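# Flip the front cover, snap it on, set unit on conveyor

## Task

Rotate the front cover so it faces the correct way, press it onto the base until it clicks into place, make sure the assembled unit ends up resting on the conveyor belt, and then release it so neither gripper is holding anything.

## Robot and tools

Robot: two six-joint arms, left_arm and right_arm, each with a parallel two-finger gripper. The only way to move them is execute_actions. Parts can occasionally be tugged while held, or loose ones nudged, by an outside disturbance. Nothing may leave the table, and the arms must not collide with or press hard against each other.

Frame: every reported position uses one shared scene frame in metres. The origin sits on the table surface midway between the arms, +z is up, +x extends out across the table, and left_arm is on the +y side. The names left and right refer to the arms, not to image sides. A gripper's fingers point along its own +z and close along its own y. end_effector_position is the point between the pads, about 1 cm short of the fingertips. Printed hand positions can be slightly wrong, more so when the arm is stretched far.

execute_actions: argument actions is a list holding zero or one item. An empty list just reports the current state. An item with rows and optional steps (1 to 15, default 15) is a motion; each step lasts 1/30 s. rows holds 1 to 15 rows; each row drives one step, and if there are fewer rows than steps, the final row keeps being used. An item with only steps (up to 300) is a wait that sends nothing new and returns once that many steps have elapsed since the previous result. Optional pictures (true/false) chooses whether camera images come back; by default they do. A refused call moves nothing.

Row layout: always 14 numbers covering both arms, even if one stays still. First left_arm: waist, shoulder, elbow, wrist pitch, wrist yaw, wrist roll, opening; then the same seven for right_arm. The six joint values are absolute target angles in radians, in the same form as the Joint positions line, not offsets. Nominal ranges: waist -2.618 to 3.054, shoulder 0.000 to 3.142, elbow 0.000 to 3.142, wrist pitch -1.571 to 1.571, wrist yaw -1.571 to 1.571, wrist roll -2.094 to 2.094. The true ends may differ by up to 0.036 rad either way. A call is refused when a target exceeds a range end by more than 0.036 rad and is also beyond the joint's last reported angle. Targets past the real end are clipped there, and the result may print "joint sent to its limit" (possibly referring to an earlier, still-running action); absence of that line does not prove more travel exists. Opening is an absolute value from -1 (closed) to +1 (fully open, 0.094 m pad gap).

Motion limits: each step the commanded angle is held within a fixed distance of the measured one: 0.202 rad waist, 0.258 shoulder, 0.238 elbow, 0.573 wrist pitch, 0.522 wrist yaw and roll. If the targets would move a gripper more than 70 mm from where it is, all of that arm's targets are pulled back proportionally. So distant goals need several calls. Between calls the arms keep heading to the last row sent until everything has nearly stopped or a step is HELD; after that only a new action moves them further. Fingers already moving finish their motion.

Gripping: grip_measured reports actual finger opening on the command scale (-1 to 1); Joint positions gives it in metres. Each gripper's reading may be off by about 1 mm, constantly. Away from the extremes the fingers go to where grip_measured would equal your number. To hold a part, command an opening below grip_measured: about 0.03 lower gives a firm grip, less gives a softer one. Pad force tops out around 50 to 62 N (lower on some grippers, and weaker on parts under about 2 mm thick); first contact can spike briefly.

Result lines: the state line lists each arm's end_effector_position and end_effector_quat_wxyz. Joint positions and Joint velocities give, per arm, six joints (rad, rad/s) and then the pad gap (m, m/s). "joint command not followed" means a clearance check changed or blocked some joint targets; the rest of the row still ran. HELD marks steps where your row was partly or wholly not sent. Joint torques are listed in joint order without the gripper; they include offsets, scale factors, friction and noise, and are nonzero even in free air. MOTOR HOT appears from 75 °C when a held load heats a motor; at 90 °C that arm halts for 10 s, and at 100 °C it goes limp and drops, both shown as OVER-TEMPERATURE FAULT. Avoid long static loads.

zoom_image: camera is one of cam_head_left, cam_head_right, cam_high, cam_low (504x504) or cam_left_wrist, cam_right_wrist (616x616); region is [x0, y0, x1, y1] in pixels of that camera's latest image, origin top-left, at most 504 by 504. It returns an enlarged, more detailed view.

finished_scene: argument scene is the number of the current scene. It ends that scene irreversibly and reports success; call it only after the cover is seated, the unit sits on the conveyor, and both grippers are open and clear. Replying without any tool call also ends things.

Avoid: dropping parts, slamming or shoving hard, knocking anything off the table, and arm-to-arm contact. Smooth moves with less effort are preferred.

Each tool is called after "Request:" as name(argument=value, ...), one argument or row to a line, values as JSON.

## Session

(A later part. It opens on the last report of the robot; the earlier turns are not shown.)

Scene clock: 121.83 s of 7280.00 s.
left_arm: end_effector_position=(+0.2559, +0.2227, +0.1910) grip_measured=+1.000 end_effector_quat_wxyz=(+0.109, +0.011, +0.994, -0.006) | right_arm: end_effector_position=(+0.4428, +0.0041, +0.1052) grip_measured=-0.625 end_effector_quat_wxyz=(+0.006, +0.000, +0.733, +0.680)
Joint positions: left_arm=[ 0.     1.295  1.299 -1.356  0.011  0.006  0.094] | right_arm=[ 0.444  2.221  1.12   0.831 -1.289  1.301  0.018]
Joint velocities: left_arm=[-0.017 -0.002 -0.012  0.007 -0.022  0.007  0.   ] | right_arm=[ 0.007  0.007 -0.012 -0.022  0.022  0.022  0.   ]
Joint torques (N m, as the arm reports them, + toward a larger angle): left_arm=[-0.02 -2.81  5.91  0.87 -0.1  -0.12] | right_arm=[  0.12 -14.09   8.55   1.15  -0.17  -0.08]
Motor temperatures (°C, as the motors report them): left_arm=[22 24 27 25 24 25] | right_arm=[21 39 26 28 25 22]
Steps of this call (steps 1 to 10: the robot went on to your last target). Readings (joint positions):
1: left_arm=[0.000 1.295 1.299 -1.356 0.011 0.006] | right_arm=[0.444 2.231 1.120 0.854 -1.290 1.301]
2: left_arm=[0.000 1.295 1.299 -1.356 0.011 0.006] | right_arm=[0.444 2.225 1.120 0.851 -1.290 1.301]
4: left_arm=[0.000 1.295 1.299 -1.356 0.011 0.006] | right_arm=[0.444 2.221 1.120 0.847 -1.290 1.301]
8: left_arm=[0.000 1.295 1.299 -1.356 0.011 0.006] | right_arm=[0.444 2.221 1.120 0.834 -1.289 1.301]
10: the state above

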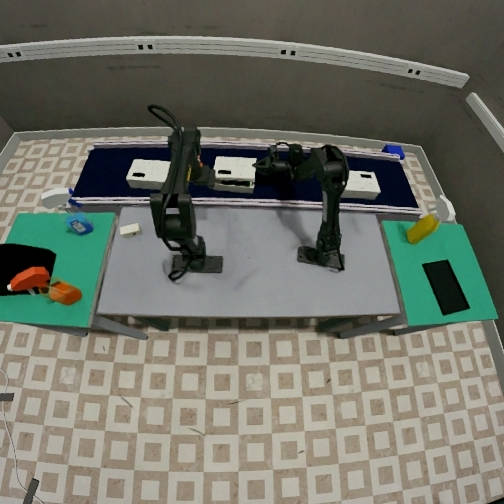

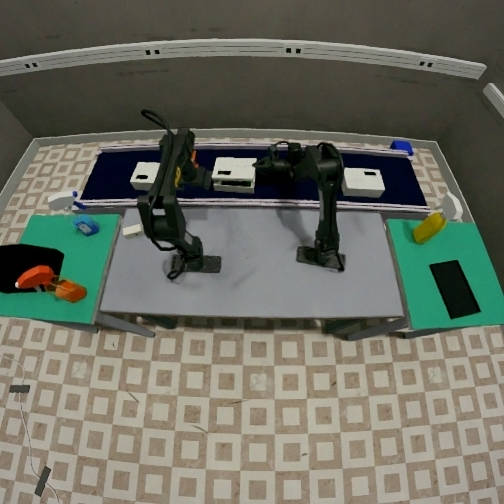

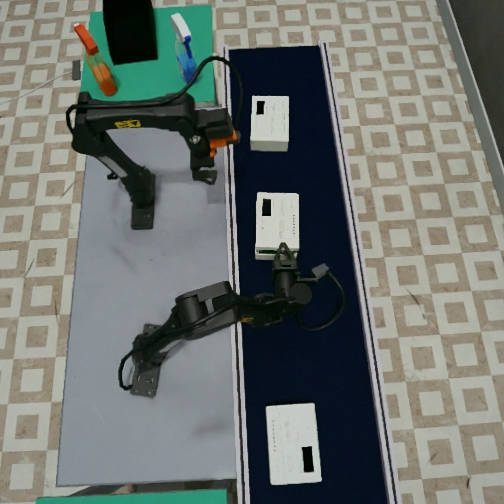

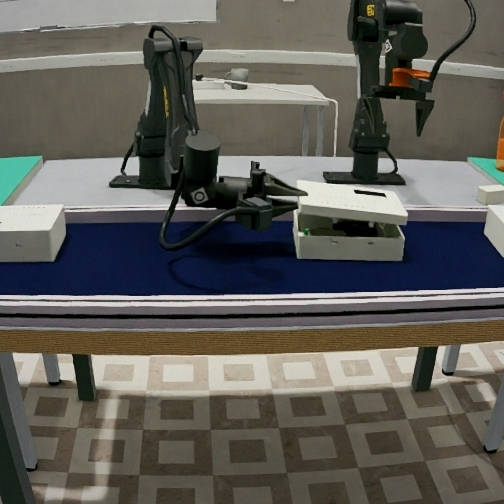

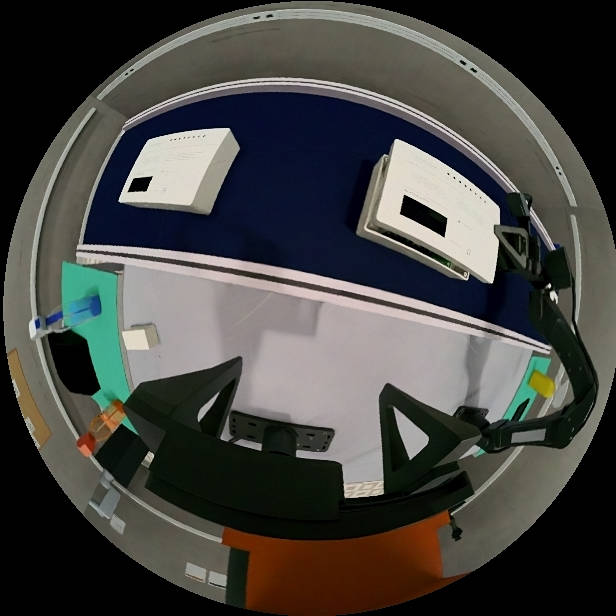

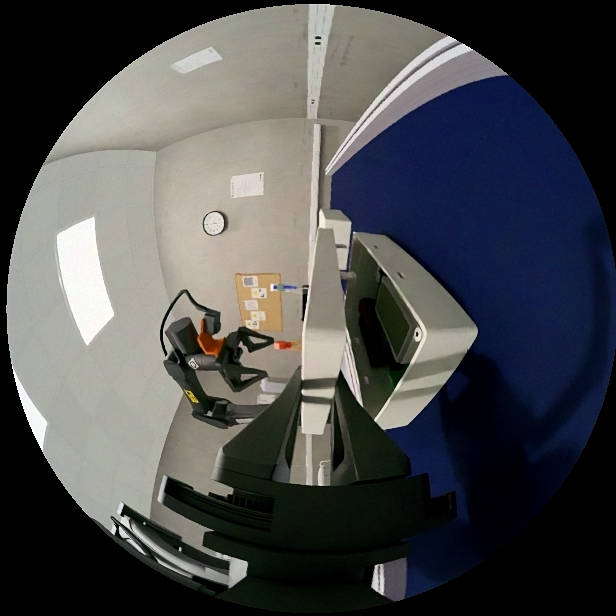

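Request:
execute_actions(
  actions=[
    {"rows":[[0,1.3,1.33,-1.37,0,0.08,1,0.446,2.19,1.14,0.83,-1.29,1.3,-0.66],[0,1.3,1.36,-1.37,0,0.16,1,0.446,2.17,1.14,0.82,-1.29,1.31,-0.66],[0,1.3,1.39,-1.37,0,0.24,1,0.446,2.15,1.14,0.81,-1.29,1.32,-0.66],[0,1.3,1.42,-1.37,0,0.32,1,0.446,2.13,1.14,0.80,-1.29,1.33,-0.66],[0,1.3,1.45,-1.37,0,0.4,1,0.446,2.11,1.14,0.79,-1.29,1.34,-0.66],[0,1.3,1.48,-1.37,0,0.48,1,0.446,2.09,1.14,0.78,-1.29,1.35,-0.66],[0,1.3,1.5,-1.37,0,0.56,1,0.44,2.07,1.14,0.77,-1.29,1.36,-0.66],[0,1.3,1.5,-1.37,0,0.64,1,0.43,2.05,1.14,0.76,-1.29,1.37,-0.66],[0,1.3,1.5,-1.37,0,0.72,1,0.41,2.03,1.14,0.75,-1.29,1.38,-0.66],[0,1.3,1.5,-1.37,0,0.8,1,0.39,2.01,1.14,0.74,-1.29,1.39,-0.66],[0,1.3,1.5,-1.37,0,0.88,1,0.36,1.99,1.14,0.73,-1.29,1.4,-0.66],[0,1.3,1.5,-1.37,0,0.96,1,0.33,1.97,1.14,0.72,-1.29,1.41,-0.66],[0,1.3,1.5,-1.37,0,1.04,1,0.30,1.95,1.14,0.71,-1.29,1.42,-0.66],[0,1.3,1.5,-1.37,0,1.12,1,0.27,1.93,1.14,0.70,-1.29,1.43,-0.66],[0,1.3,1.5,-1.37,0,1.21,1,0.24,1.91,1.14,0.69,-1.29,1.44,-0.66]]},
  ],
  pictures=false,
)

Request:
execute_actions(
  actions=[
    {"rows":[[0,1.3,1.5,-1.37,0,1.21,0.8,0.21,1.89,1.12,0.7,-1.29,1.45,-0.66],[0,1.3,1.5,-1.37,0,1.21,0.6,0.18,1.87,1.10,0.71,-1.29,1.46,-0.66],[0,1.3,1.5,-1.37,0,1.21,0.4,0.15,1.85,1.08,0.72,-1.29,1.47,-0.66],[0,1.3,1.5,-1.37,0,1.21,0.2,0.12,1.83,1.06,0.73,-1.29,1.48,-0.66],[0,1.3,1.5,-1.37,0,1.21,0,0.09,1.81,1.04,0.74,-1.29,1.49,-0.66],[0,1.3,1.5,-1.37,0,1.21,-0.2,0.06,1.79,1.02,0.75,-1.29,1.5,-0.66],[0,1.3,1.5,-1.37,0,1.21,-0.4,0.03,1.77,1.0,0.76,-1.29,1.51,-0.66],[0,1.3,1.5,-1.37,0,1.21,-0.4,0,1.75,0.98,0.77,-1.29,1.52,-0.66],[0,1.3,1.5,-1.37,0,1.21,-0.4,-0.03,1.73,0.96,0.78,-1.29,1.53,-0.66],[0,1.3,1.5,-1.37,0,1.21,-0.4,-0.06,1.71,0.94,0.79,-1.29,1.54,-0.66],[0,1.3,1.5,-1.37,0,1.21,-0.4,-0.09,1.69,0.92,0.8,-1.29,1.55,-0.66],[0,1.3,1.5,-1.37,0,1.21,-0.4,-0.12,1.67,0.9,0.8,-1.29,1.55,-0.66],[0,1.3,1.5,-1.37,0,1.21,-0.4,-0.15,1.65,0.88,0.8,-1.29,1.55,-0.66],[0,1.3,1.5,-1.37,0,1.21,-0.4,-0.18,1.63,0.86,0.8,-1.29,1.55,-0.66],[0,1.3,1.5,-1.37,0,1.21,-0.4,-0.21,1.61,0.84,0.8,-1.29,1.55,-0.66]]},
  ],
  pictures=false,
)

Request:
execute_actions(
  actions=[
    {"rows":[[-0.03,1.35,1.53,-1.38,0,1.21,-0.4,-0.24,1.6,0.83,0.8,-1.29,1.55,-0.66],[-0.06,1.4,1.56,-1.39,0,1.21,-0.4,-0.27,1.6,0.83,0.8,-1.29,1.55,-0.66],[-0.09,1.45,1.59,-1.4,0,1.21,-0.4,-0.3,1.6,0.83,0.8,-1.29,1.55,-0.66],[-0.12,1.5,1.62,-1.41,0,1.21,-0.4,-0.33,1.6,0.83,0.8,-1.29,1.55,-0.66],[-0.15,1.55,1.65,-1.42,0,1.21,-0.4,-0.35,1.6,0.83,0.8,-1.29,1.55,-0.66],[-0.18,1.6,1.68,-1.43,0,1.21,-0.4,-0.37,1.6,0.83,0.8,-1.29,1.55,-0.66],[-0.21,1.65,1.71,-1.44,0,1.21,-0.4,-0.39,1.6,0.83,0.8,-1.29,1.55,-0.66],[-0.24,1.7,1.74,-1.45,0,1.21,-0.4,-0.4,1.6,0.83,0.8,-1.29,1.55,-0.66],[-0.27,1.75,1.77,-1.46,0,1.21,-0.4,-0.4,1.6,0.83,0.8,-1.29,1.55,-0.66],[-0.3,1.8,1.8,-1.47,0,1.21,-0.4,-0.4,1.6,0.83,0.8,-1.29,1.55,-0.66],[-0.32,1.85,1.83,-1.48,0,1.21,-0.4,-0.4,1.6,0.83,0.8,-1.29,1.55,-0.66],[-0.34,1.9,1.86,-1.48,0,1.21,-0.4,-0.4,1.6,0.83,0.8,-1.29,1.55,-0.66],[-0.34,1.94,1.89,-1.48,0,1.21,-0.4,-0.4,1.6,0.83,0.8,-1.29,1.55,-0.66],[-0.34,1.98,1.91,-1.48,0,1.21,-0.4,-0.4,1.6,0.83,0.8,-1.29,1.55,-0.66],[-0.34,2.0,1.93,-1.48,0,1.21,-0.4,-0.4,1.6,0.83,0.8,-1.29,1.55,-0.66]]},
  ],
  pictures=false,
)

Request:
execute_actions(
  actions=[
    {"steps":15},
  ],
)

Scene clock: 158.63 s of 7280.00 s.
left_arm: end_effector_position=(+0.2845, +0.2227, +0.2478) grip_measured=+1.000 end_effector_quat_wxyz=(+0.180, +0.422, +0.885, +0.078) | right_arm: end_effector_position=(+0.4648, -0.0508, +0.2040) grip_measured=-0.635 end_effector_quat_wxyz=(+0.069, +0.034, +0.718, +0.692)
Joint positions: left_arm=[ 0.     1.304  1.489 -1.362  0.008  0.871  0.094] | right_arm=[ 0.316  1.967  1.12   0.728 -1.288  1.403  0.017]
Joint velocities: left_arm=[ 0.017 -0.007 -0.007 -0.095 -0.066  2.234  0.   ] | right_arm=[-1.023 -0.545 -0.002 -0.286 -0.007  0.198  0.001]
Joint torques (N m, as the arm reports them, + toward a larger angle): left_arm=[-0.09 -3.67  6.55  1.36 -0.07 -0.02] | right_arm=[ -1.39 -13.08   9.63   1.1   -0.11  -0.02]
Motor temperatures (°C, as the motors report them): left_arm=[22 24 27 26 24 25] | right_arm=[21 43 27 29 25 22]
Steps of this call (steps 1 to 30: the robot went on to your last target; steps 31 to 90: nothing new was sent; then 33.30 s passed at rest; steps 91 to 105: all 15 steps of this action). Readings (joint positions):
91: left_arm=[0.000 1.295 1.299 -1.356 0.011 0.016] | right_arm=[0.444 2.221 1.120 0.826 -1.288 1.301]
92: left_arm=[0.000 1.296 1.304 -1.359 0.011 0.040] | right_arm=[0.444 2.219 1.120 0.822 -1.287 1.303]
94: left_arm=[0.000 1.302 1.341 -1.367 0.010 0.119] | right_arm=[0.444 2.203 1.120 0.804 -1.286 1.312]
98: left_arm=[0.000 1.304 1.458 -1.365 0.010 0.355] | right_arm=[0.444 2.125 1.120 0.771 -1.284 1.341]
105: the state above

Scene clock: 159.13 s of 7280.00 s.
left_arm: end_effector_position=(+0.2846, +0.2231, +0.2478) grip_measured=-0.398 end_effector_quat_wxyz=(+0.164, +0.558, +0.806, +0.106) | right_arm: end_effector_position=(+0.4610, -0.2457, +0.2426) grip_measured=-0.635 end_effector_quat_wxyz=(+0.213, +0.222, +0.676, +0.669)
Joint positions: left_arm=[ 0.     1.304  1.489 -1.362  0.006  1.194  0.028] | right_arm=[-0.155  1.673  0.877  0.75  -1.283  1.536  0.017]
Joint velocities: left_arm=[-0.002 -0.012  0.002  0.007  0.007  0.154  0.   ] | right_arm=[-0.862 -0.569 -0.589  0.066 -0.095  0.051 -0.001]
Joint torques (N m, as the arm reports them, + toward a larger angle): left_arm=[-0.01 -3.58  6.55  1.29 -0.07  0.09] | right_arm=[ -0.32 -10.78   7.68   1.43  -0.1   -0.03]
Motor temperatures (°C, as the motors report them): left_arm=[22 24 27 26 24 25] | right_arm=[21 43 27 29 25 22]
Steps of this call (steps 1 to 15: all 15 steps of this action). Readings (joint positions):
1: left_arm=[0.000 1.304 1.489 -1.362 0.008 0.939] | right_arm=[0.280 1.948 1.120 0.721 -1.288 1.412]
2: left_arm=[0.000 1.304 1.489 -1.362 0.007 0.993] | right_arm=[0.243 1.930 1.118 0.718 -1.287 1.422]
4: left_arm=[0.000 1.304 1.489 -1.362 0.007 1.070] | right_arm=[0.171 1.890 1.101 0.717 -1.283 1.441]
8: left_arm=[0.000 1.304 1.489 -1.362 0.006 1.150] | right_arm=[0.048 1.806 1.025 0.726 -1.283 1.481]
15: the state above

Scene clock: 159.63 s of 7280.00 s.
left_arm: end_effector_position=(+0.3676, +0.0949, +0.1531) grip_measured=-0.398 end_effector_quat_wxyz=(+0.024, +0.704, +0.710, +0.012) | right_arm: end_effector_position=(+0.4471, -0.3420, +0.2481) grip_measured=-0.635 end_effector_quat_wxyz=(+0.296, +0.301, +0.643, +0.640)
Joint positions: left_arm=[-0.342  1.958  1.869 -1.428 -0.003  1.204  0.028] | right_arm=[-0.402  1.624  0.837  0.763 -1.284  1.553  0.017]
Joint velocities: left_arm=[-0.252  1.126  0.603 -0.095  0.051  0.022 -0.001] | right_arm=[ 0.002  0.002  0.007  0.022  0.007  0.11  -0.001]
Joint torques (N m, as the arm reports them, + toward a larger angle): left_arm=[  1.45 -10.72   7.6    0.19  -0.03   0.01] | right_arm=[  0.12 -10.03   7.35   1.39  -0.09  -0.02]
Motor temperatures (°C, as the motors report them): left_arm=[22 24 27 26 24 25] | right_arm=[21 43 27 29 25 22]
Steps of this call (steps 1 to 15: all 15 steps of this action). Readings (joint positions):
1: left_arm=[-0.002 1.309 1.493 -1.366 0.004 1.196] | right_arm=[-0.185 1.654 0.859 0.752 -1.283 1.540]
2: left_arm=[-0.012 1.324 1.508 -1.375 0.001 1.198] | right_arm=[-0.216 1.639 0.846 0.754 -1.283 1.542]
4: left_arm=[-0.056 1.389 1.562 -1.392 -0.002 1.201] | right_arm=[-0.274 1.625 0.837 0.758 -1.285 1.546]
8: left_arm=[-0.175 1.597 1.683 -1.401 -0.004 1.203] | right_arm=[-0.372 1.624 0.837 0.763 -1.285 1.550]
15: the state above

Scene clock: 160.13 s of 7280.00 s.
left_arm: end_effector_position=(+0.3699, +0.0917, +0.1418) grip_measured=-0.398 end_effector_quat_wxyz=(+0.003, +0.706, +0.708, +0.003) | right_arm: end_effector_position=(+0.4471, -0.3420, +0.2481) grip_measured=-0.635 end_effector_quat_wxyz=(+0.295, +0.301, +0.643, +0.640)
Joint positions: left_arm=[-0.347  2.017  1.909 -1.457 -0.003  1.204  0.028] | right_arm=[-0.402  1.624  0.837  0.763 -1.284  1.553  0.017]
Joint velocities: left_arm=[ 0.002 -0.012  0.002 -0.081 -0.066 -0.066 -0.   ] | right_arm=[ 0.007 -0.002  0.012 -0.066 -0.051 -0.007 -0.001]
Joint torques (N m, as the arm reports them, + toward a larger angle): left_arm=[  0.39 -10.42   7.05   0.34  -0.01   0.03] | right_arm=[ 0.06 -9.92  7.27  1.4  -0.07 -0.02]
Motor temperatures (°C, as the motors report them): left_arm=[22 24 27 26 24 25] | right_arm=[21 43 27 29 25 22]
Steps of this call (steps 1 to 15: the robot went on to your last target). Readings (joint positions):
1: left_arm=[-0.348 1.990 1.884 -1.428 -0.003 1.204] | right_arm=[-0.402 1.624 0.837 0.763 -1.284 1.553]
2: left_arm=[-0.349 2.011 1.889 -1.428 -0.003 1.204] | right_arm=[-0.402 1.624 0.837 0.763 -1.284 1.553]
4: left_arm=[-0.348 2.028 1.890 -1.433 -0.003 1.204] | right_arm=[-0.402 1.624 0.837 0.763 -1.284 1.553]
8: left_arm=[-0.347 2.023 1.904 -1.449 -0.003 1.204] | right_arm=[-0.402 1.624 0.837 0.763 -1.284 1.553]
15: the state above

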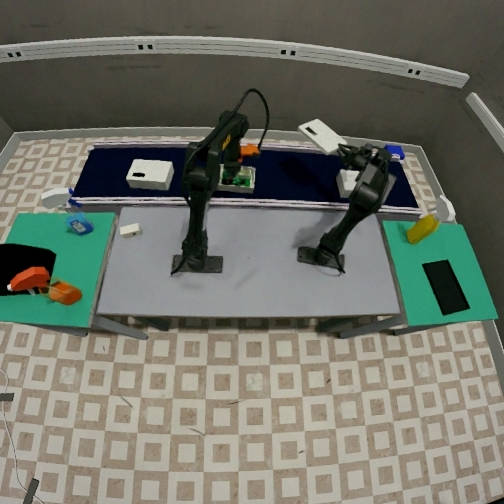

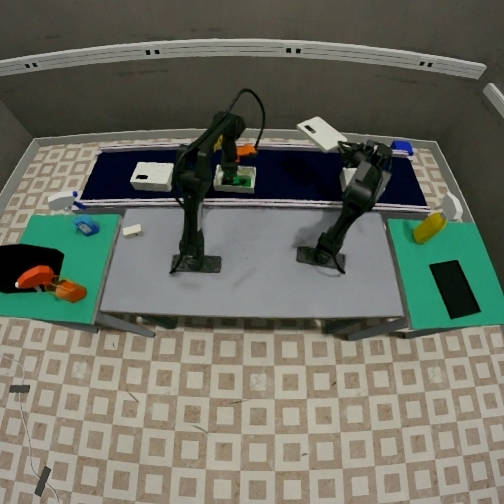

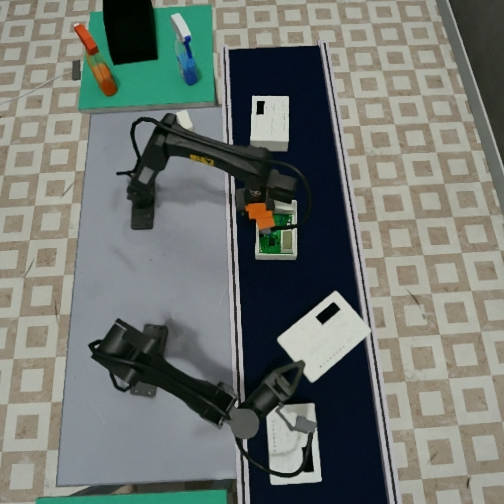

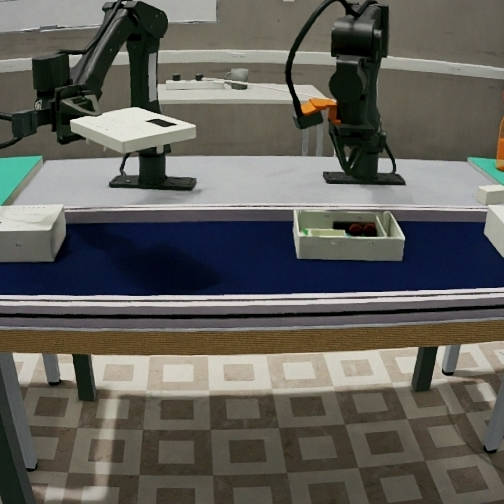

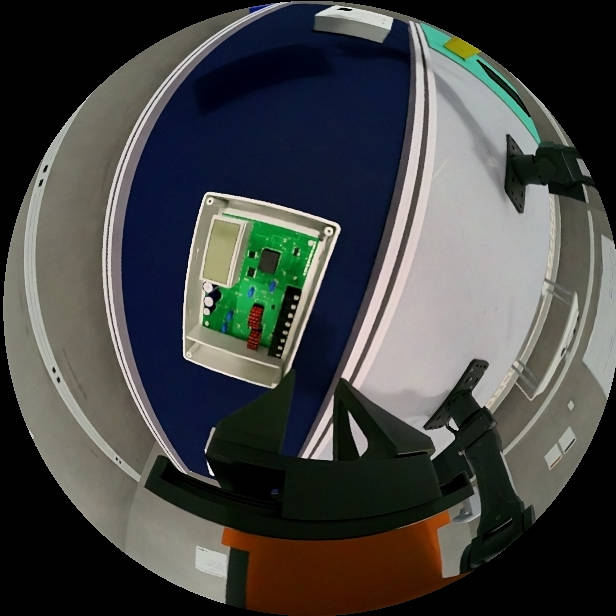

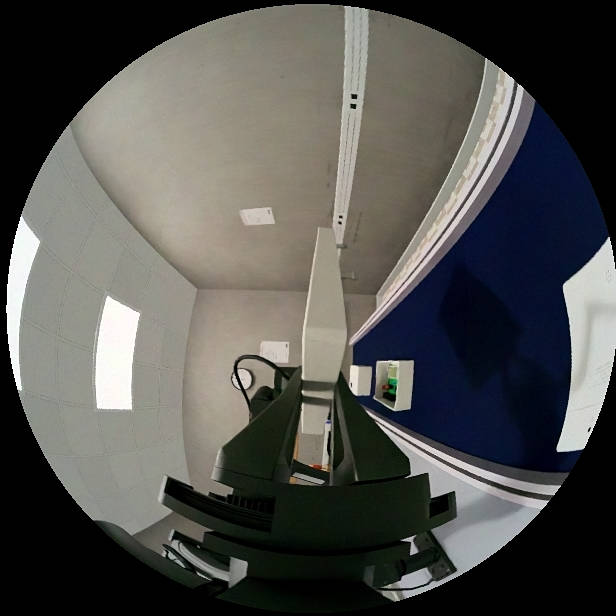

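Request:
execute_actions(
  actions=[
    {"rows":[[-0.36,2.01,1.915,-1.45,0,1.19,-0.5,-0.4,1.6,0.83,0.8,-1.29,1.55,-0.67],[-0.38,2.02,1.9,-1.42,0,1.17,-0.5,-0.4,1.6,0.83,0.8,-1.29,1.55,-0.67],[-0.4,2.03,1.885,-1.39,0,1.15,-0.5,-0.4,1.6,0.83,0.8,-1.29,1.55,-0.67],[-0.42,2.04,1.87,-1.36,0,1.13,-0.5,-0.4,1.6,0.83,0.8,-1.29,1.55,-0.67],[-0.44,2.05,1.855,-1.33,0,1.11,-0.5,-0.4,1.6,0.83,0.8,-1.29,1.55,-0.67],[-0.46,2.06,1.84,-1.30,0,1.09,-0.5,-0.4,1.6,0.83,0.8,-1.29,1.55,-0.67],[-0.474,2.07,1.83,-1.28,0,1.07,-0.5,-0.4,1.6,0.83,0.8,-1.29,1.55,-0.67],[-0.474,2.08,1.82,-1.26,0,1.07,-0.5,-0.4,1.6,0.83,0.8,-1.29,1.55,-0.67],[-0.474,2.09,1.81,-1.26,0,1.07,-0.5,-0.4,1.6,0.83,0.8,-1.29,1.55,-0.67],[-0.474,2.1,1.8,-1.26,0,1.07,-0.5,-0.4,1.6,0.83,0.8,-1.29,1.55,-0.67]]},
  ],
  pictures=false,
)

Request:
execute_actions(
  actions=[
    {"steps":10},
  ],
)

Request:
zoom_image(
  camera="cam_left_wrist",
  region=[150, 200, 450, 480],
)

Request:
zoom_image(
  camera="cam_high",
  region=[220, 180, 330, 290],
)

Scene clock: 178.07 s of 7280.00 s.
left_arm: end_effector_position=(+0.3593, +0.0376, +0.0764) grip_measured=-0.498 end_effector_quat_wxyz=(-0.020, +0.713, +0.701, -0.004) | right_arm: end_effector_position=(+0.4471, -0.3420, +0.2481) grip_measured=-0.635 end_effector_quat_wxyz=(+0.295, +0.301, +0.642, +0.640)
Joint positions: left_arm=[-0.484  2.116  1.798 -1.293 -0.003  1.087  0.024] | right_arm=[-0.402  1.624  0.837  0.763 -1.284  1.554  0.017]
Joint velocities: left_arm=[ 0.042  0.042 -0.046  0.11   0.007 -0.066 -0.001] | right_arm=[ 0.007 -0.012  0.012 -0.066 -0.007  0.007  0.001]
Joint torques (N m, as the arm reports them, + toward a larger angle): left_arm=[  0.68 -11.22   6.01   0.69  -0.01  -0.13] | right_arm=[ 0.12 -9.9   7.27  1.4  -0.08 -0.01]
Motor temperatures (°C, as the motors report them): left_arm=[22 30 28 25 24 25] | right_arm=[21 39 27 30 25 22]
Steps of this call (steps 1 to 15: the robot went on to your last target; steps 16 to 90: nothing new was sent; then 14.43 s passed at rest; steps 91 to 105: all 15 steps of this action). Readings (joint positions):
91: left_arm=[-0.347 2.017 1.909 -1.458 -0.003 1.203] | right_arm=[-0.402 1.624 0.837 0.763 -1.284 1.554]
92: left_arm=[-0.349 2.017 1.909 -1.457 -0.003 1.198] | right_arm=[-0.402 1.624 0.837 0.763 -1.284 1.554]
94: left_arm=[-0.364 2.017 1.901 -1.437 -0.005 1.180] | right_arm=[-0.402 1.624 0.837 0.763 -1.284 1.554]
98: left_arm=[-0.441 2.042 1.857 -1.360 -0.006 1.127] | right_arm=[-0.402 1.624 0.837 0.763 -1.284 1.554]
105: the state above

Scene clock: 178.40 s of 7280.00 s.
left_arm: end_effector_position=(+0.3628, +0.0370, +0.0765) grip_measured=-0.498 end_effector_quat_wxyz=(-0.013, +0.709, +0.705, -0.002) | right_arm: end_effector_position=(+0.4471, -0.3420, +0.2481) grip_measured=-0.635 end_effector_quat_wxyz=(+0.295, +0.301, +0.642, +0.640)
Joint positions: left_arm=[-0.482  2.115  1.798 -1.279 -0.003  1.077  0.024] | right_arm=[-0.402  1.624  0.837  0.763 -1.284  1.554  0.017]
Joint velocities: left_arm=[-0.017 -0.002  0.012 -0.066 -0.022 -0.022 -0.   ] | right_arm=[-0.007 -0.002 -0.002 -0.051 -0.051 -0.037  0.001]
Joint torques (N m, as the arm reports them, + toward a larger angle): left_arm=[  0.66 -10.88   5.86   0.62  -0.01  -0.13] | right_arm=[ 0.1  -9.89  7.27  1.4  -0.08 -0.02]
Motor temperatures (°C, as the motors report them): left_arm=[22 30 28 25 24 25] | right_arm=[21 39 27 30 25 22]
Steps of this call (steps 1 to 10: the robot went on to your last target). Readings (joint positions):
1: left_arm=[-0.483 2.117 1.798 -1.290 -0.003 1.084] | right_arm=[-0.402 1.624 0.837 0.763 -1.284 1.554]
2: left_arm=[-0.482 2.116 1.798 -1.288 -0.003 1.083] | right_arm=[-0.402 1.624 0.837 0.763 -1.284 1.554]
4: left_arm=[-0.482 2.115 1.798 -1.283 -0.003 1.080] | right_arm=[-0.402 1.624 0.837 0.763 -1.284 1.554]
8: left_arm=[-0.482 2.115 1.798 -1.280 -0.003 1.077] | right_arm=[-0.402 1.624 0.837 0.763 -1.284 1.554]
10: the state above

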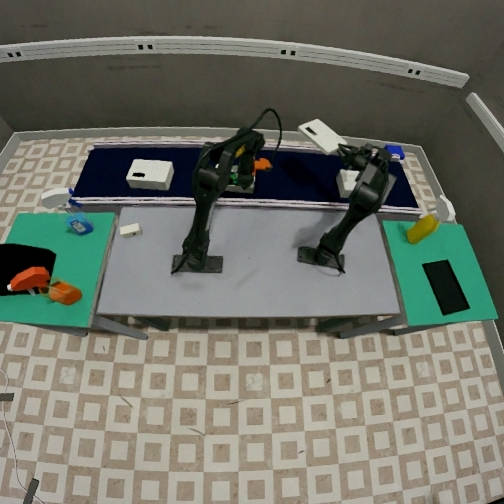

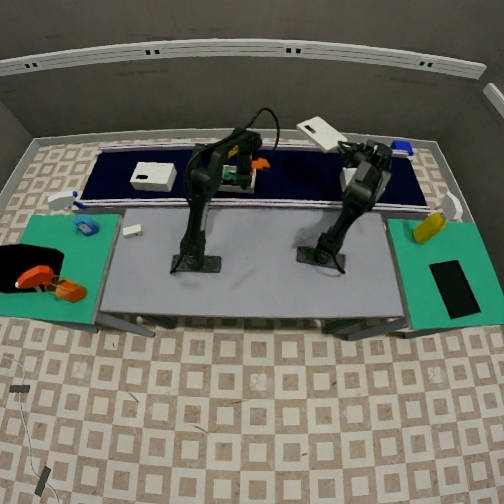

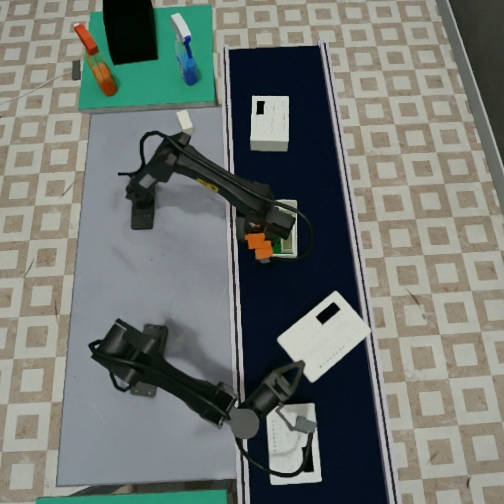

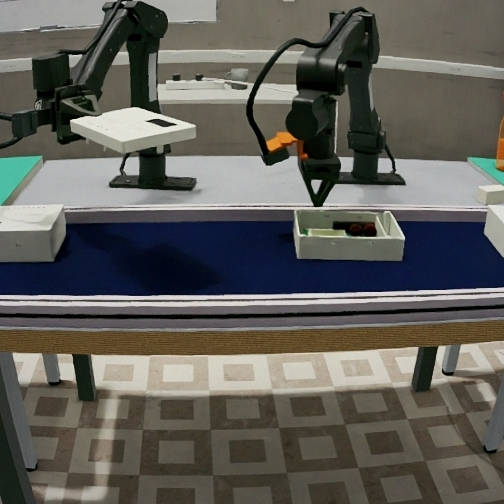

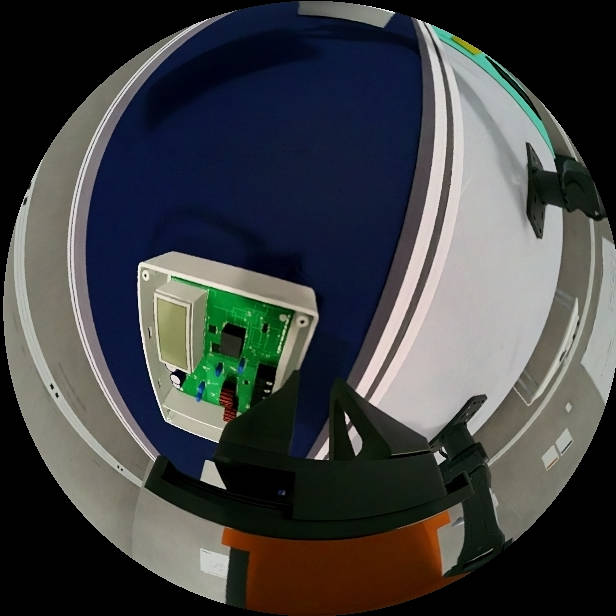

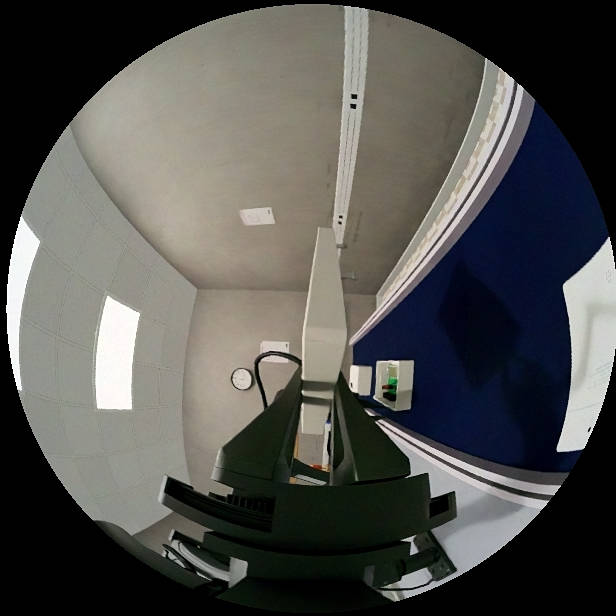

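Region (150, 200, 450, 480) of cam_left_wrist's 616x616 image, scaled by 1.680, with more detail than that image has; it fills the top 470 rows of this view, and the rest is white.

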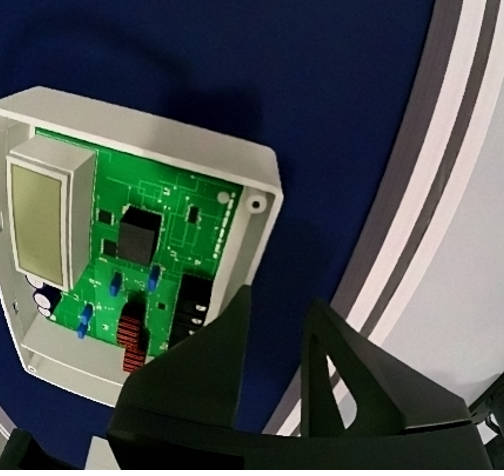

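Region (220, 180, 330, 290) of cam_high's 504x504 image, scaled by 4.582, with more detail than that image has.

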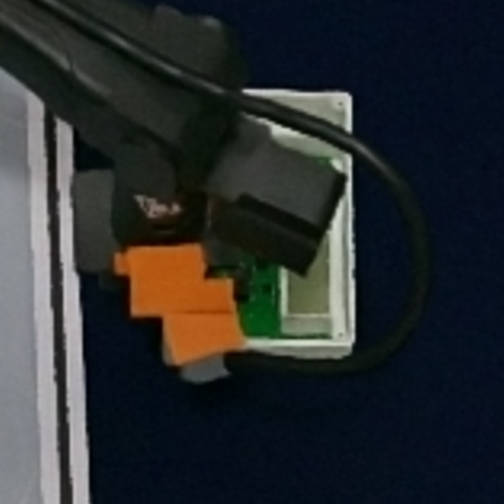

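Request:
execute_actions(
  actions=[
    {"rows":[[-0.474,2.1,1.8,-1.2,0,1.07,-0.5,-0.4,1.6,0.83,0.8,-1.29,1.55,-0.67]],"steps":12},
  ],
  pictures=false,
)

Request:
execute_actions(
  actions=[
    {"rows":[[-0.474,2.115,1.793,-1.19,0,1.07,-0.5,-0.4,1.6,0.83,0.8,-1.29,1.55,-0.67],[-0.474,2.115,1.793,-1.19,0,1.07,-0.5,-0.4,1.6,0.83,0.8,-1.29,1.55,-0.67],[-0.474,2.125,1.786,-1.18,0,1.07,-0.5,-0.4,1.6,0.83,0.8,-1.29,1.55,-0.67],[-0.474,2.125,1.786,-1.18,0,1.07,-0.5,-0.4,1.6,0.83,0.8,-1.29,1.55,-0.67],[-0.474,2.135,1.779,-1.17,0,1.07,-0.5,-0.4,1.6,0.83,0.8,-1.29,1.55,-0.67],[-0.474,2.135,1.779,-1.17,0,1.07,-0.5,-0.4,1.6,0.83,0.8,-1.29,1.55,-0.67],[-0.474,2.145,1.772,-1.16,0,1.07,-0.5,-0.4,1.6,0.83,0.8,-1.29,1.55,-0.67],[-0.474,2.145,1.772,-1.16,0,1.07,-0.5,-0.4,1.6,0.83,0.8,-1.29,1.55,-0.67],[-0.474,2.158,1.762,-1.15,0,1.07,-0.5,-0.4,1.6,0.83,0.8,-1.29,1.55,-0.67]]},
  ],
  pictures=false,
)

Request:
execute_actions(
  actions=[
    {"steps":8},
  ],
)

Request:
zoom_image(
  camera="cam_left_wrist",
  region=[150, 200, 450, 480],
)

Scene clock: 198.67 s of 7280.00 s.
left_arm: end_effector_position=(+0.3754, +0.0301, +0.0765) grip_measured=-0.498 end_effector_quat_wxyz=(+0.015, +0.708, +0.706, +0.006) | right_arm: end_effector_position=(+0.4471, -0.3420, +0.2481) grip_measured=-0.635 end_effector_quat_wxyz=(+0.295, +0.301, +0.642, +0.640)
Joint positions: left_arm=[-0.482  2.115  1.798 -1.221 -0.003  1.076  0.024] | right_arm=[-0.402  1.624  0.837  0.763 -1.284  1.554  0.017]
Joint velocities: left_arm=[-0.012  0.007  0.012  0.051 -0.037  0.037 -0.   ] | right_arm=[-0.007 -0.012 -0.022 -0.051 -0.007 -0.11   0.001]
Joint torques (N m, as the arm reports them, + toward a larger angle): left_arm=[  0.63 -10.96   5.87   0.82   0.    -0.12] | right_arm=[ 0.11 -9.89  7.27  1.4  -0.08 -0.01]
Motor temperatures (°C, as the motors report them): left_arm=[22 32 28 25 24 25] | right_arm=[21 38 27 31 25 22]
Steps of this call (steps 1 to 30: the robot went on to your last target; steps 31 to 90: nothing new was sent; then 16.87 s passed at rest; steps 91 to 102: all 12 steps of this action). Readings (joint positions):
91: left_arm=[-0.482 2.115 1.798 -1.273 -0.003 1.076] | right_arm=[-0.402 1.624 0.837 0.763 -1.284 1.554]
92: left_arm=[-0.482 2.115 1.798 -1.263 -0.003 1.076] | right_arm=[-0.402 1.624 0.837 0.763 -1.284 1.554]
94: left_arm=[-0.482 2.115 1.798 -1.245 -0.003 1.076] | right_arm=[-0.402 1.624 0.837 0.763 -1.284 1.554]
98: left_arm=[-0.482 2.115 1.798 -1.227 -0.003 1.076] | right_arm=[-0.402 1.624 0.837 0.763 -1.284 1.554]
102: the state above

Scene clock: 199.17 s of 7280.00 s.
left_arm: end_effector_position=(+0.3760, +0.0298, +0.0504) grip_measured=-0.498 end_effector_quat_wxyz=(+0.000, +0.708, +0.706, +0.002) | right_arm: end_effector_position=(+0.4471, -0.3420, +0.2481) grip_measured=-0.635 end_effector_quat_wxyz=(+0.295, +0.301, +0.642, +0.640)
Joint positions: left_arm=[-0.482  2.162  1.767 -1.174 -0.003  1.076  0.024] | right_arm=[-0.402  1.624  0.837  0.763 -1.284  1.554  0.017]
Joint velocities: left_arm=[ 0.002  0.027 -0.032 -0.081  0.007 -0.066  0.   ] | right_arm=[ 0.007  0.012 -0.002  0.051 -0.007 -0.007 -0.   ]
Joint torques (N m, as the arm reports them, + toward a larger angle): left_arm=[  0.64 -10.69   5.25   0.84   0.    -0.12] | right_arm=[ 0.11 -9.9   7.26  1.4  -0.08 -0.02]
Motor temperatures (°C, as the motors report them): left_arm=[22 32 28 25 24 25] | right_arm=[21 38 27 31 25 22]
Steps of this call (steps 1 to 15: all 15 steps of this action). Readings (joint positions):
1: left_arm=[-0.482 2.115 1.798 -1.219 -0.003 1.076] | right_arm=[-0.402 1.624 0.837 0.763 -1.284 1.554]
2: left_arm=[-0.482 2.115 1.798 -1.217 -0.003 1.076] | right_arm=[-0.402 1.624 0.837 0.763 -1.284 1.554]
4: left_arm=[-0.482 2.115 1.798 -1.211 -0.003 1.076] | right_arm=[-0.402 1.624 0.837 0.763 -1.284 1.554]
8: left_arm=[-0.482 2.125 1.791 -1.192 -0.003 1.076] | right_arm=[-0.402 1.624 0.837 0.763 -1.284 1.554]
15: the state above

Scene clock: 199.43 s of 7280.00 s.
left_arm: end_effector_position=(+0.3768, +0.0293, +0.0501) grip_measured=-0.498 end_effector_quat_wxyz=(+0.002, +0.708, +0.706, +0.002) | right_arm: end_effector_position=(+0.4471, -0.3420, +0.2481) grip_measured=-0.635 end_effector_quat_wxyz=(+0.295, +0.301, +0.642, +0.640)
Joint positions: left_arm=[-0.482  2.162  1.766 -1.169 -0.003  1.076  0.024] | right_arm=[-0.402  1.624  0.837  0.763 -1.284  1.554  0.017]
Joint velocities: left_arm=[-0.007 -0.012 -0.007 -0.037  0.007 -0.007 -0.001] | right_arm=[ 0.002  0.002 -0.032 -0.051 -0.051  0.022  0.   ]
Joint torques (N m, as the arm reports them, + toward a larger angle): left_arm=[  0.63 -10.45   5.15   0.63   0.    -0.12] | right_arm=[ 0.11 -9.89  7.28  1.4  -0.08 -0.01]
Motor temperatures (°C, as the motors report them): left_arm=[22 32 28 25 24 25] | right_arm=[21 38 27 31 25 22]
Steps of this call (steps 1 to 8: the robot went on to your last target). Readings (joint positions):
1: left_arm=[-0.482 2.162 1.766 -1.173 -0.003 1.076] | right_arm=[-0.402 1.624 0.837 0.763 -1.284 1.554]
2: left_arm=[-0.482 2.162 1.766 -1.172 -0.003 1.076] | right_arm=[-0.402 1.624 0.837 0.763 -1.284 1.554]
4: left_arm=[-0.482 2.162 1.766 -1.170 -0.003 1.076] | right_arm=[-0.402 1.624 0.837 0.763 -1.284 1.554]
8: the state above

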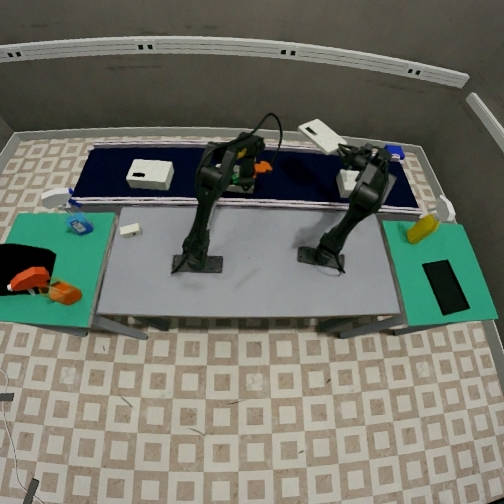

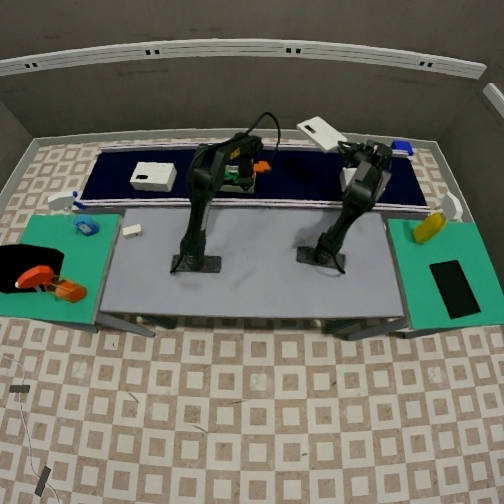

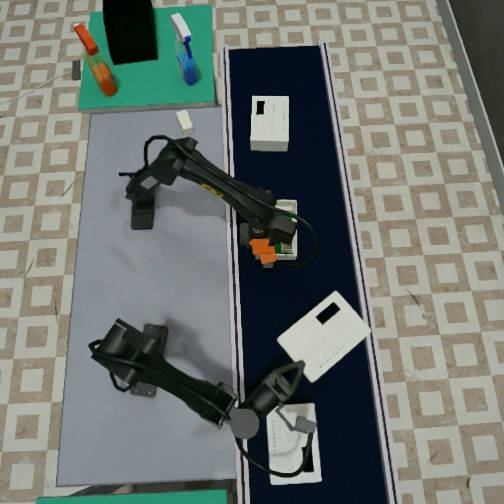

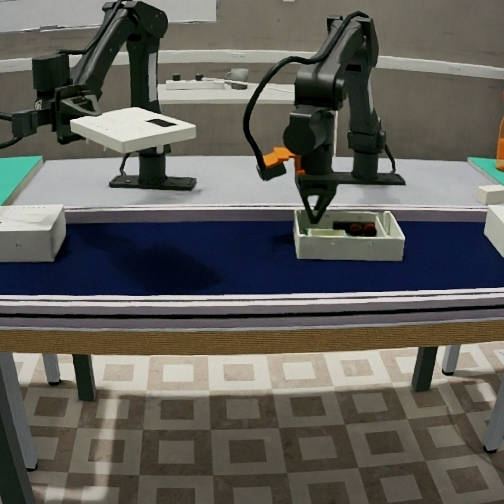

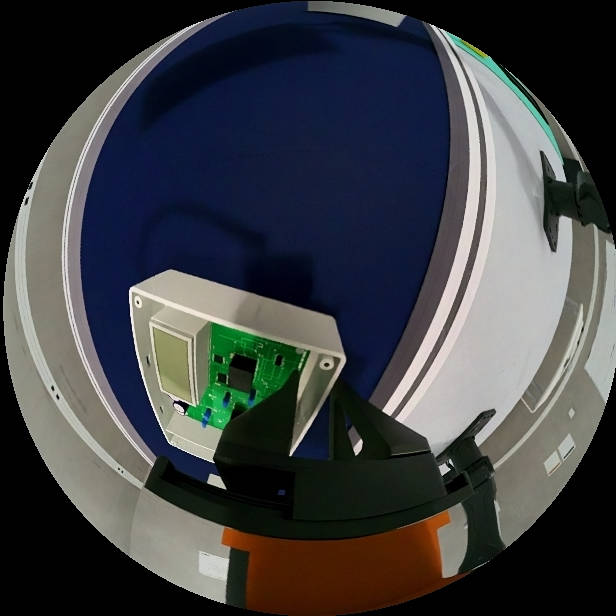

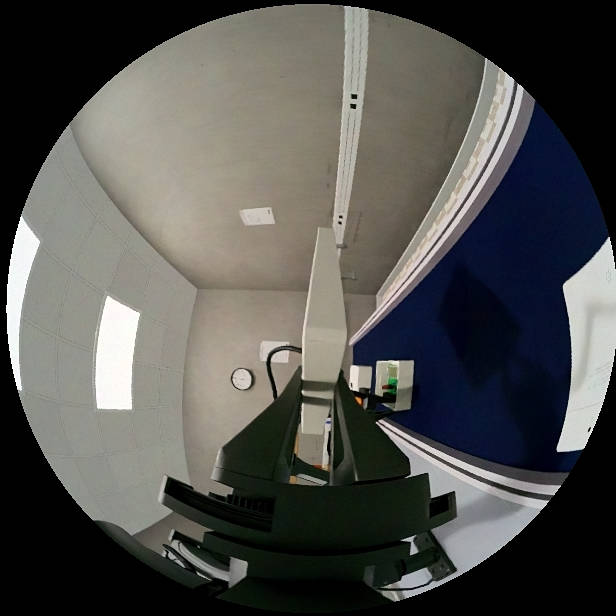

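Region (150, 200, 450, 480) of cam_left_wrist's 616x616 image, scaled by 1.680, with more detail than that image has; it fills the top 470 rows of this view, and the rest is white.

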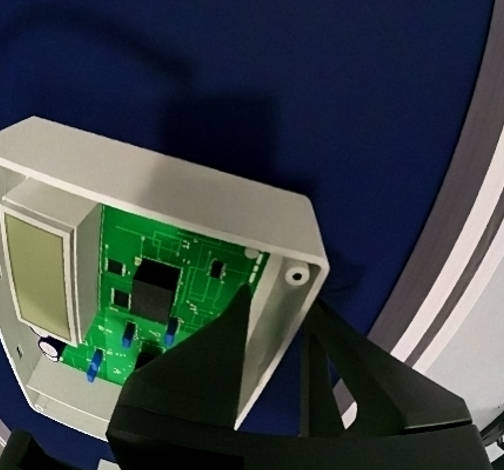

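Request:
execute_actions(
  actions=[
    {"rows":[[-0.474,2.17,1.762,-1.15,0,1.07,-0.6,-0.4,1.6,0.83,0.8,-1.29,1.55,-0.67],[-0.474,2.17,1.762,-1.15,0,1.07,-0.66,-0.4,1.6,0.83,0.8,-1.29,1.55,-0.67],[-0.474,2.17,1.762,-1.15,0,1.07,-0.72,-0.4,1.6,0.83,0.8,-1.29,1.55,-0.67],[-0.474,2.17,1.762,-1.15,0,1.07,-0.77,-0.4,1.6,0.83,0.8,-1.29,1.55,-0.67],[-0.474,2.17,1.762,-1.15,0,1.07,-0.82,-0.4,1.6,0.83,0.8,-1.29,1.55,-0.67],[-0.474,2.17,1.762,-1.15,0,1.07,-0.86,-0.4,1.6,0.83,0.8,-1.29,1.55,-0.67],[-0.474,2.17,1.762,-1.15,0,1.07,-0.89,-0.4,1.6,0.83,0.8,-1.29,1.55,-0.67],[-0.474,2.17,1.762,-1.15,0,1.07,-0.92,-0.4,1.6,0.83,0.8,-1.29,1.55,-0.67],[-0.474,2.17,1.762,-1.15,0,1.07,-0.95,-0.4,1.6,0.83,0.8,-1.29,1.55,-0.67],[-0.474,2.17,1.762,-1.15,0,1.07,-0.98,-0.4,1.6,0.83,0.8,-1.29,1.55,-0.67],[-0.474,2.17,1.762,-1.15,0,1.07,-1,-0.4,1.6,0.83,0.8,-1.29,1.55,-0.67]]},
  ],
  pictures=false,
)

Request:
execute_actions(
  actions=[
    {"rows":[[-0.474,2.16,1.78,-1.17,0,1.07,-1,-0.4,1.6,0.83,0.8,-1.29,1.55,-0.67],[-0.474,2.16,1.795,-1.185,0,1.07,-1,-0.4,1.6,0.83,0.8,-1.29,1.55,-0.67],[-0.474,2.16,1.81,-1.2,0,1.07,-1,-0.4,1.6,0.83,0.8,-1.29,1.55,-0.67],[-0.474,2.16,1.825,-1.215,0,1.07,-1,-0.4,1.6,0.83,0.8,-1.29,1.55,-0.67],[-0.474,2.16,1.84,-1.23,0,1.07,-1,-0.4,1.6,0.83,0.8,-1.29,1.55,-0.67],[-0.474,2.16,1.855,-1.245,0,1.07,-1,-0.4,1.6,0.83,0.8,-1.29,1.55,-0.67],[-0.474,2.16,1.87,-1.26,0,1.07,-1,-0.4,1.6,0.83,0.8,-1.29,1.55,-0.67],[-0.474,2.16,1.885,-1.275,0,1.07,-1,-0.4,1.6,0.83,0.8,-1.29,1.55,-0.67],[-0.474,2.16,1.9,-1.29,0,1.07,-1,-0.4,1.6,0.83,0.8,-1.29,1.55,-0.67],[-0.474,2.16,1.915,-1.305,0,1.07,-1,-0.4,1.6,0.83,0.8,-1.29,1.55,-0.67],[-0.474,2.16,1.93,-1.32,0,1.07,-1,-0.4,1.6,0.83,0.8,-1.29,1.55,-0.67],[-0.474,2.16,1.945,-1.335,0,1.07,-1,-0.4,1.6,0.83,0.8,-1.29,1.55,-0.67],[-0.474,2.16,1.96,-1.35,0,1.07,-1,-0.4,1.6,0.83,0.8,-1.29,1.55,-0.67],[-0.474,2.16,1.975,-1.365,0,1.07,-1,-0.4,1.6,0.83,0.8,-1.29,1.55,-0.67],[-0.474,2.16,1.99,-1.38,0,1.07,-1,-0.4,1.6,0.83,0.8,-1.29,1.55,-0.67]]},
  ],
  pictures=false,
)

Request:
execute_actions(
  actions=[
    {"steps":12},
  ],
)

Scene clock: 225.33 s of 7280.00 s.
left_arm: end_effector_position=(+0.3803, +0.0288, +0.0501) grip_measured=-0.963 end_effector_quat_wxyz=(+0.008, +0.707, +0.707, +0.007) | right_arm: end_effector_position=(+0.4471, -0.3420, +0.2481) grip_measured=-0.635 end_effector_quat_wxyz=(+0.295, +0.301, +0.642, +0.640)
Joint positions: left_arm=[-0.481  2.162  1.766 -1.155 -0.008  1.074  0.002] | right_arm=[-0.402  1.624  0.837  0.763 -1.284  1.554  0.017]
Joint velocities: left_arm=[ 0.002 -0.002  0.007 -0.051 -0.037  0.037  0.001] | right_arm=[-0.007  0.022 -0.002  0.051 -0.007 -0.037 -0.   ]
Joint torques (N m, as the arm reports them, + toward a larger angle): left_arm=[ 0.61 -9.54  5.05  0.63 -0.03 -0.07] | right_arm=[ 0.11 -9.89  7.27  1.4  -0.08 -0.01]
Motor temperatures (°C, as the motors report them): left_arm=[22 33 27 25 24 25] | right_arm=[21 38 27 32 25 22]
Steps of this call (steps 1 to 15: the robot went on to your last target; steps 16 to 90: nothing new was sent; then 22.40 s passed at rest; steps 91 to 105: all 15 steps of this action). Readings (joint positions):
91: left_arm=[-0.482 2.162 1.766 -1.167 -0.003 1.076] | right_arm=[-0.402 1.624 0.837 0.763 -1.284 1.554]
92: left_arm=[-0.482 2.162 1.766 -1.167 -0.003 1.076] | right_arm=[-0.402 1.624 0.837 0.763 -1.284 1.554]
94: left_arm=[-0.482 2.162 1.766 -1.167 -0.003 1.076] | right_arm=[-0.402 1.624 0.837 0.763 -1.284 1.554]
98: left_arm=[-0.482 2.162 1.766 -1.167 -0.002 1.076] | right_arm=[-0.402 1.624 0.837 0.763 -1.284 1.554]
105: the state above

Scene clock: 225.83 s of 7280.00 s.
left_arm: end_effector_position=(+0.3860, +0.0227, +0.0884) grip_measured=-0.963 end_effector_quat_wxyz=(+0.015, +0.707, +0.707, +0.001) | right_arm: end_effector_position=(+0.4471, -0.3420, +0.2481) grip_measured=-0.635 end_effector_quat_wxyz=(+0.295, +0.301, +0.642, +0.640)
Joint positions: left_arm=[-0.481  2.173  1.934 -1.303  0.007  1.073  0.002] | right_arm=[-0.402  1.624  0.837  0.763 -1.284  1.554  0.017]
Joint velocities: left_arm=[-0.002 -0.007  0.447 -0.33   0.022  0.022 -0.001] | right_arm=[-0.012  0.007 -0.002 -0.066  0.037  0.022 -0.001]
Joint torques (N m, as the arm reports them, + toward a larger angle): left_arm=[  0.65 -11.1    7.78   0.41  -0.11  -0.09] | right_arm=[ 0.11 -9.9   7.28  1.4  -0.08 -0.02]
Motor temperatures (°C, as the motors report them): left_arm=[22 33 28 25 24 25] | right_arm=[21 38 27 32 25 22]
Steps of this call (steps 1 to 15: all 15 steps of this action). Readings (joint positions):
1: left_arm=[-0.481 2.162 1.766 -1.155 -0.008 1.074] | right_arm=[-0.402 1.624 0.837 0.763 -1.284 1.554]
2: left_arm=[-0.481 2.162 1.768 -1.156 -0.009 1.074] | right_arm=[-0.402 1.624 0.837 0.763 -1.284 1.554]
4: left_arm=[-0.481 2.162 1.781 -1.167 -0.009 1.073] | right_arm=[-0.402 1.624 0.837 0.763 -1.284 1.554]
8: left_arm=[-0.481 2.170 1.828 -1.210 0.002 1.073] | right_arm=[-0.402 1.624 0.837 0.763 -1.284 1.554]
15: the state above

Scene clock: 226.23 s of 7280.00 s.
left_arm: end_effector_position=(+0.3800, +0.0258, +0.0959) grip_measured=-0.963 end_effector_quat_wxyz=(+0.002, +0.707, +0.707, -0.003) | right_arm: end_effector_position=(+0.4471, -0.3420, +0.2481) grip_measured=-0.635 end_effector_quat_wxyz=(+0.295, +0.301, +0.642, +0.640)
Joint positions: left_arm=[-0.481  2.173  1.965 -1.36   0.007  1.073  0.002] | right_arm=[-0.402  1.624  0.837  0.763 -1.284  1.554  0.017]
Joint velocities: left_arm=[ 0.002 -0.002 -0.002  0.051 -0.007 -0.022 -0.   ] | right_arm=[ 0.012 -0.007 -0.017 -0.066 -0.022 -0.022  0.   ]
Joint torques (N m, as the arm reports them, + toward a larger angle): left_arm=[  0.54 -11.27   7.52   0.39  -0.1   -0.08] | right_arm=[ 0.11 -9.9   7.27  1.4  -0.08 -0.01]
Motor temperatures (°C, as the motors report them): left_arm=[22 33 28 25 24 25] | right_arm=[21 38 27 32 25 22]
Steps of this call (steps 1 to 12: the robot went on to your last target). Readings (joint positions):
1: left_arm=[-0.481 2.173 1.947 -1.315 0.007 1.073] | right_arm=[-0.402 1.624 0.837 0.763 -1.284 1.554]
2: left_arm=[-0.481 2.173 1.957 -1.323 0.007 1.073] | right_arm=[-0.402 1.624 0.837 0.763 -1.284 1.554]
4: left_arm=[-0.481 2.173 1.965 -1.333 0.007 1.073] | right_arm=[-0.402 1.624 0.837 0.763 -1.284 1.554]
8: left_arm=[-0.481 2.173 1.965 -1.352 0.007 1.073] | right_arm=[-0.402 1.624 0.837 0.763 -1.284 1.554]
12: the state above

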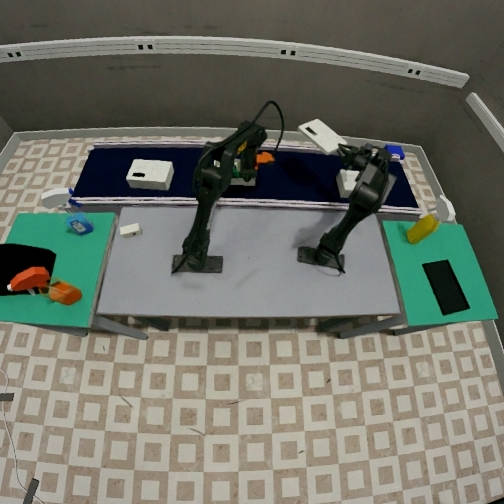

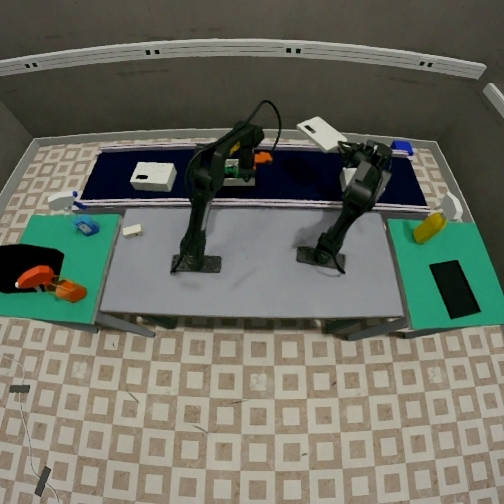

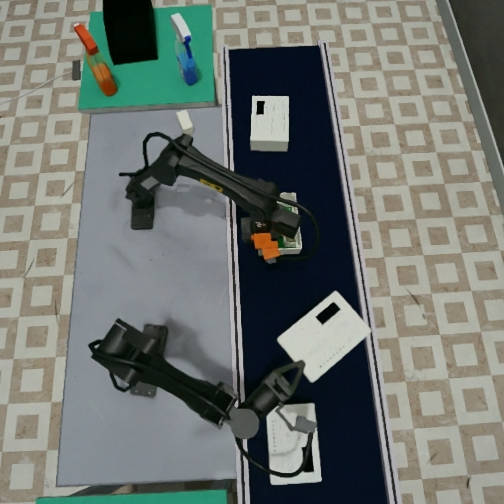

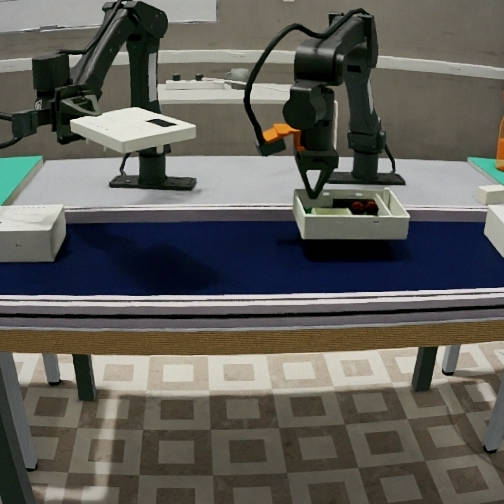

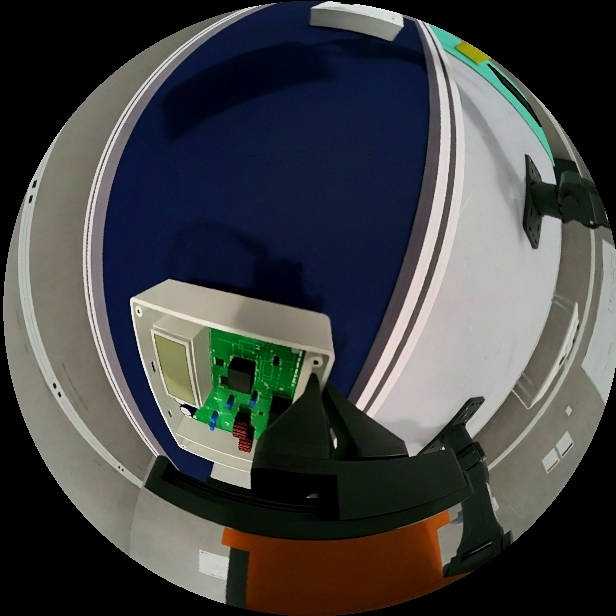

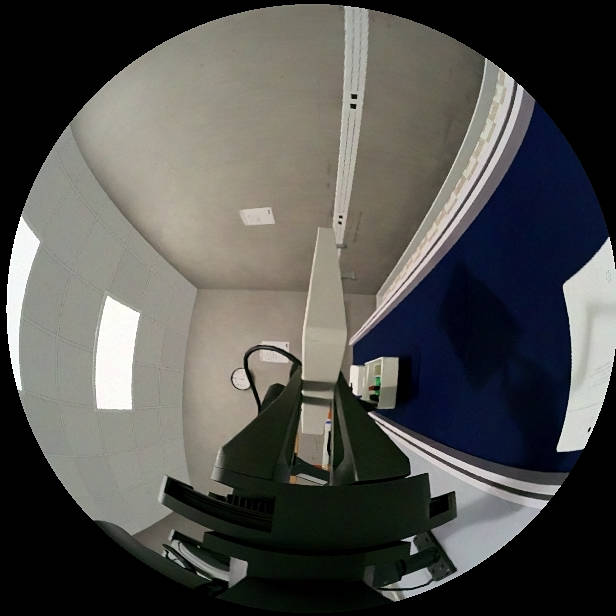

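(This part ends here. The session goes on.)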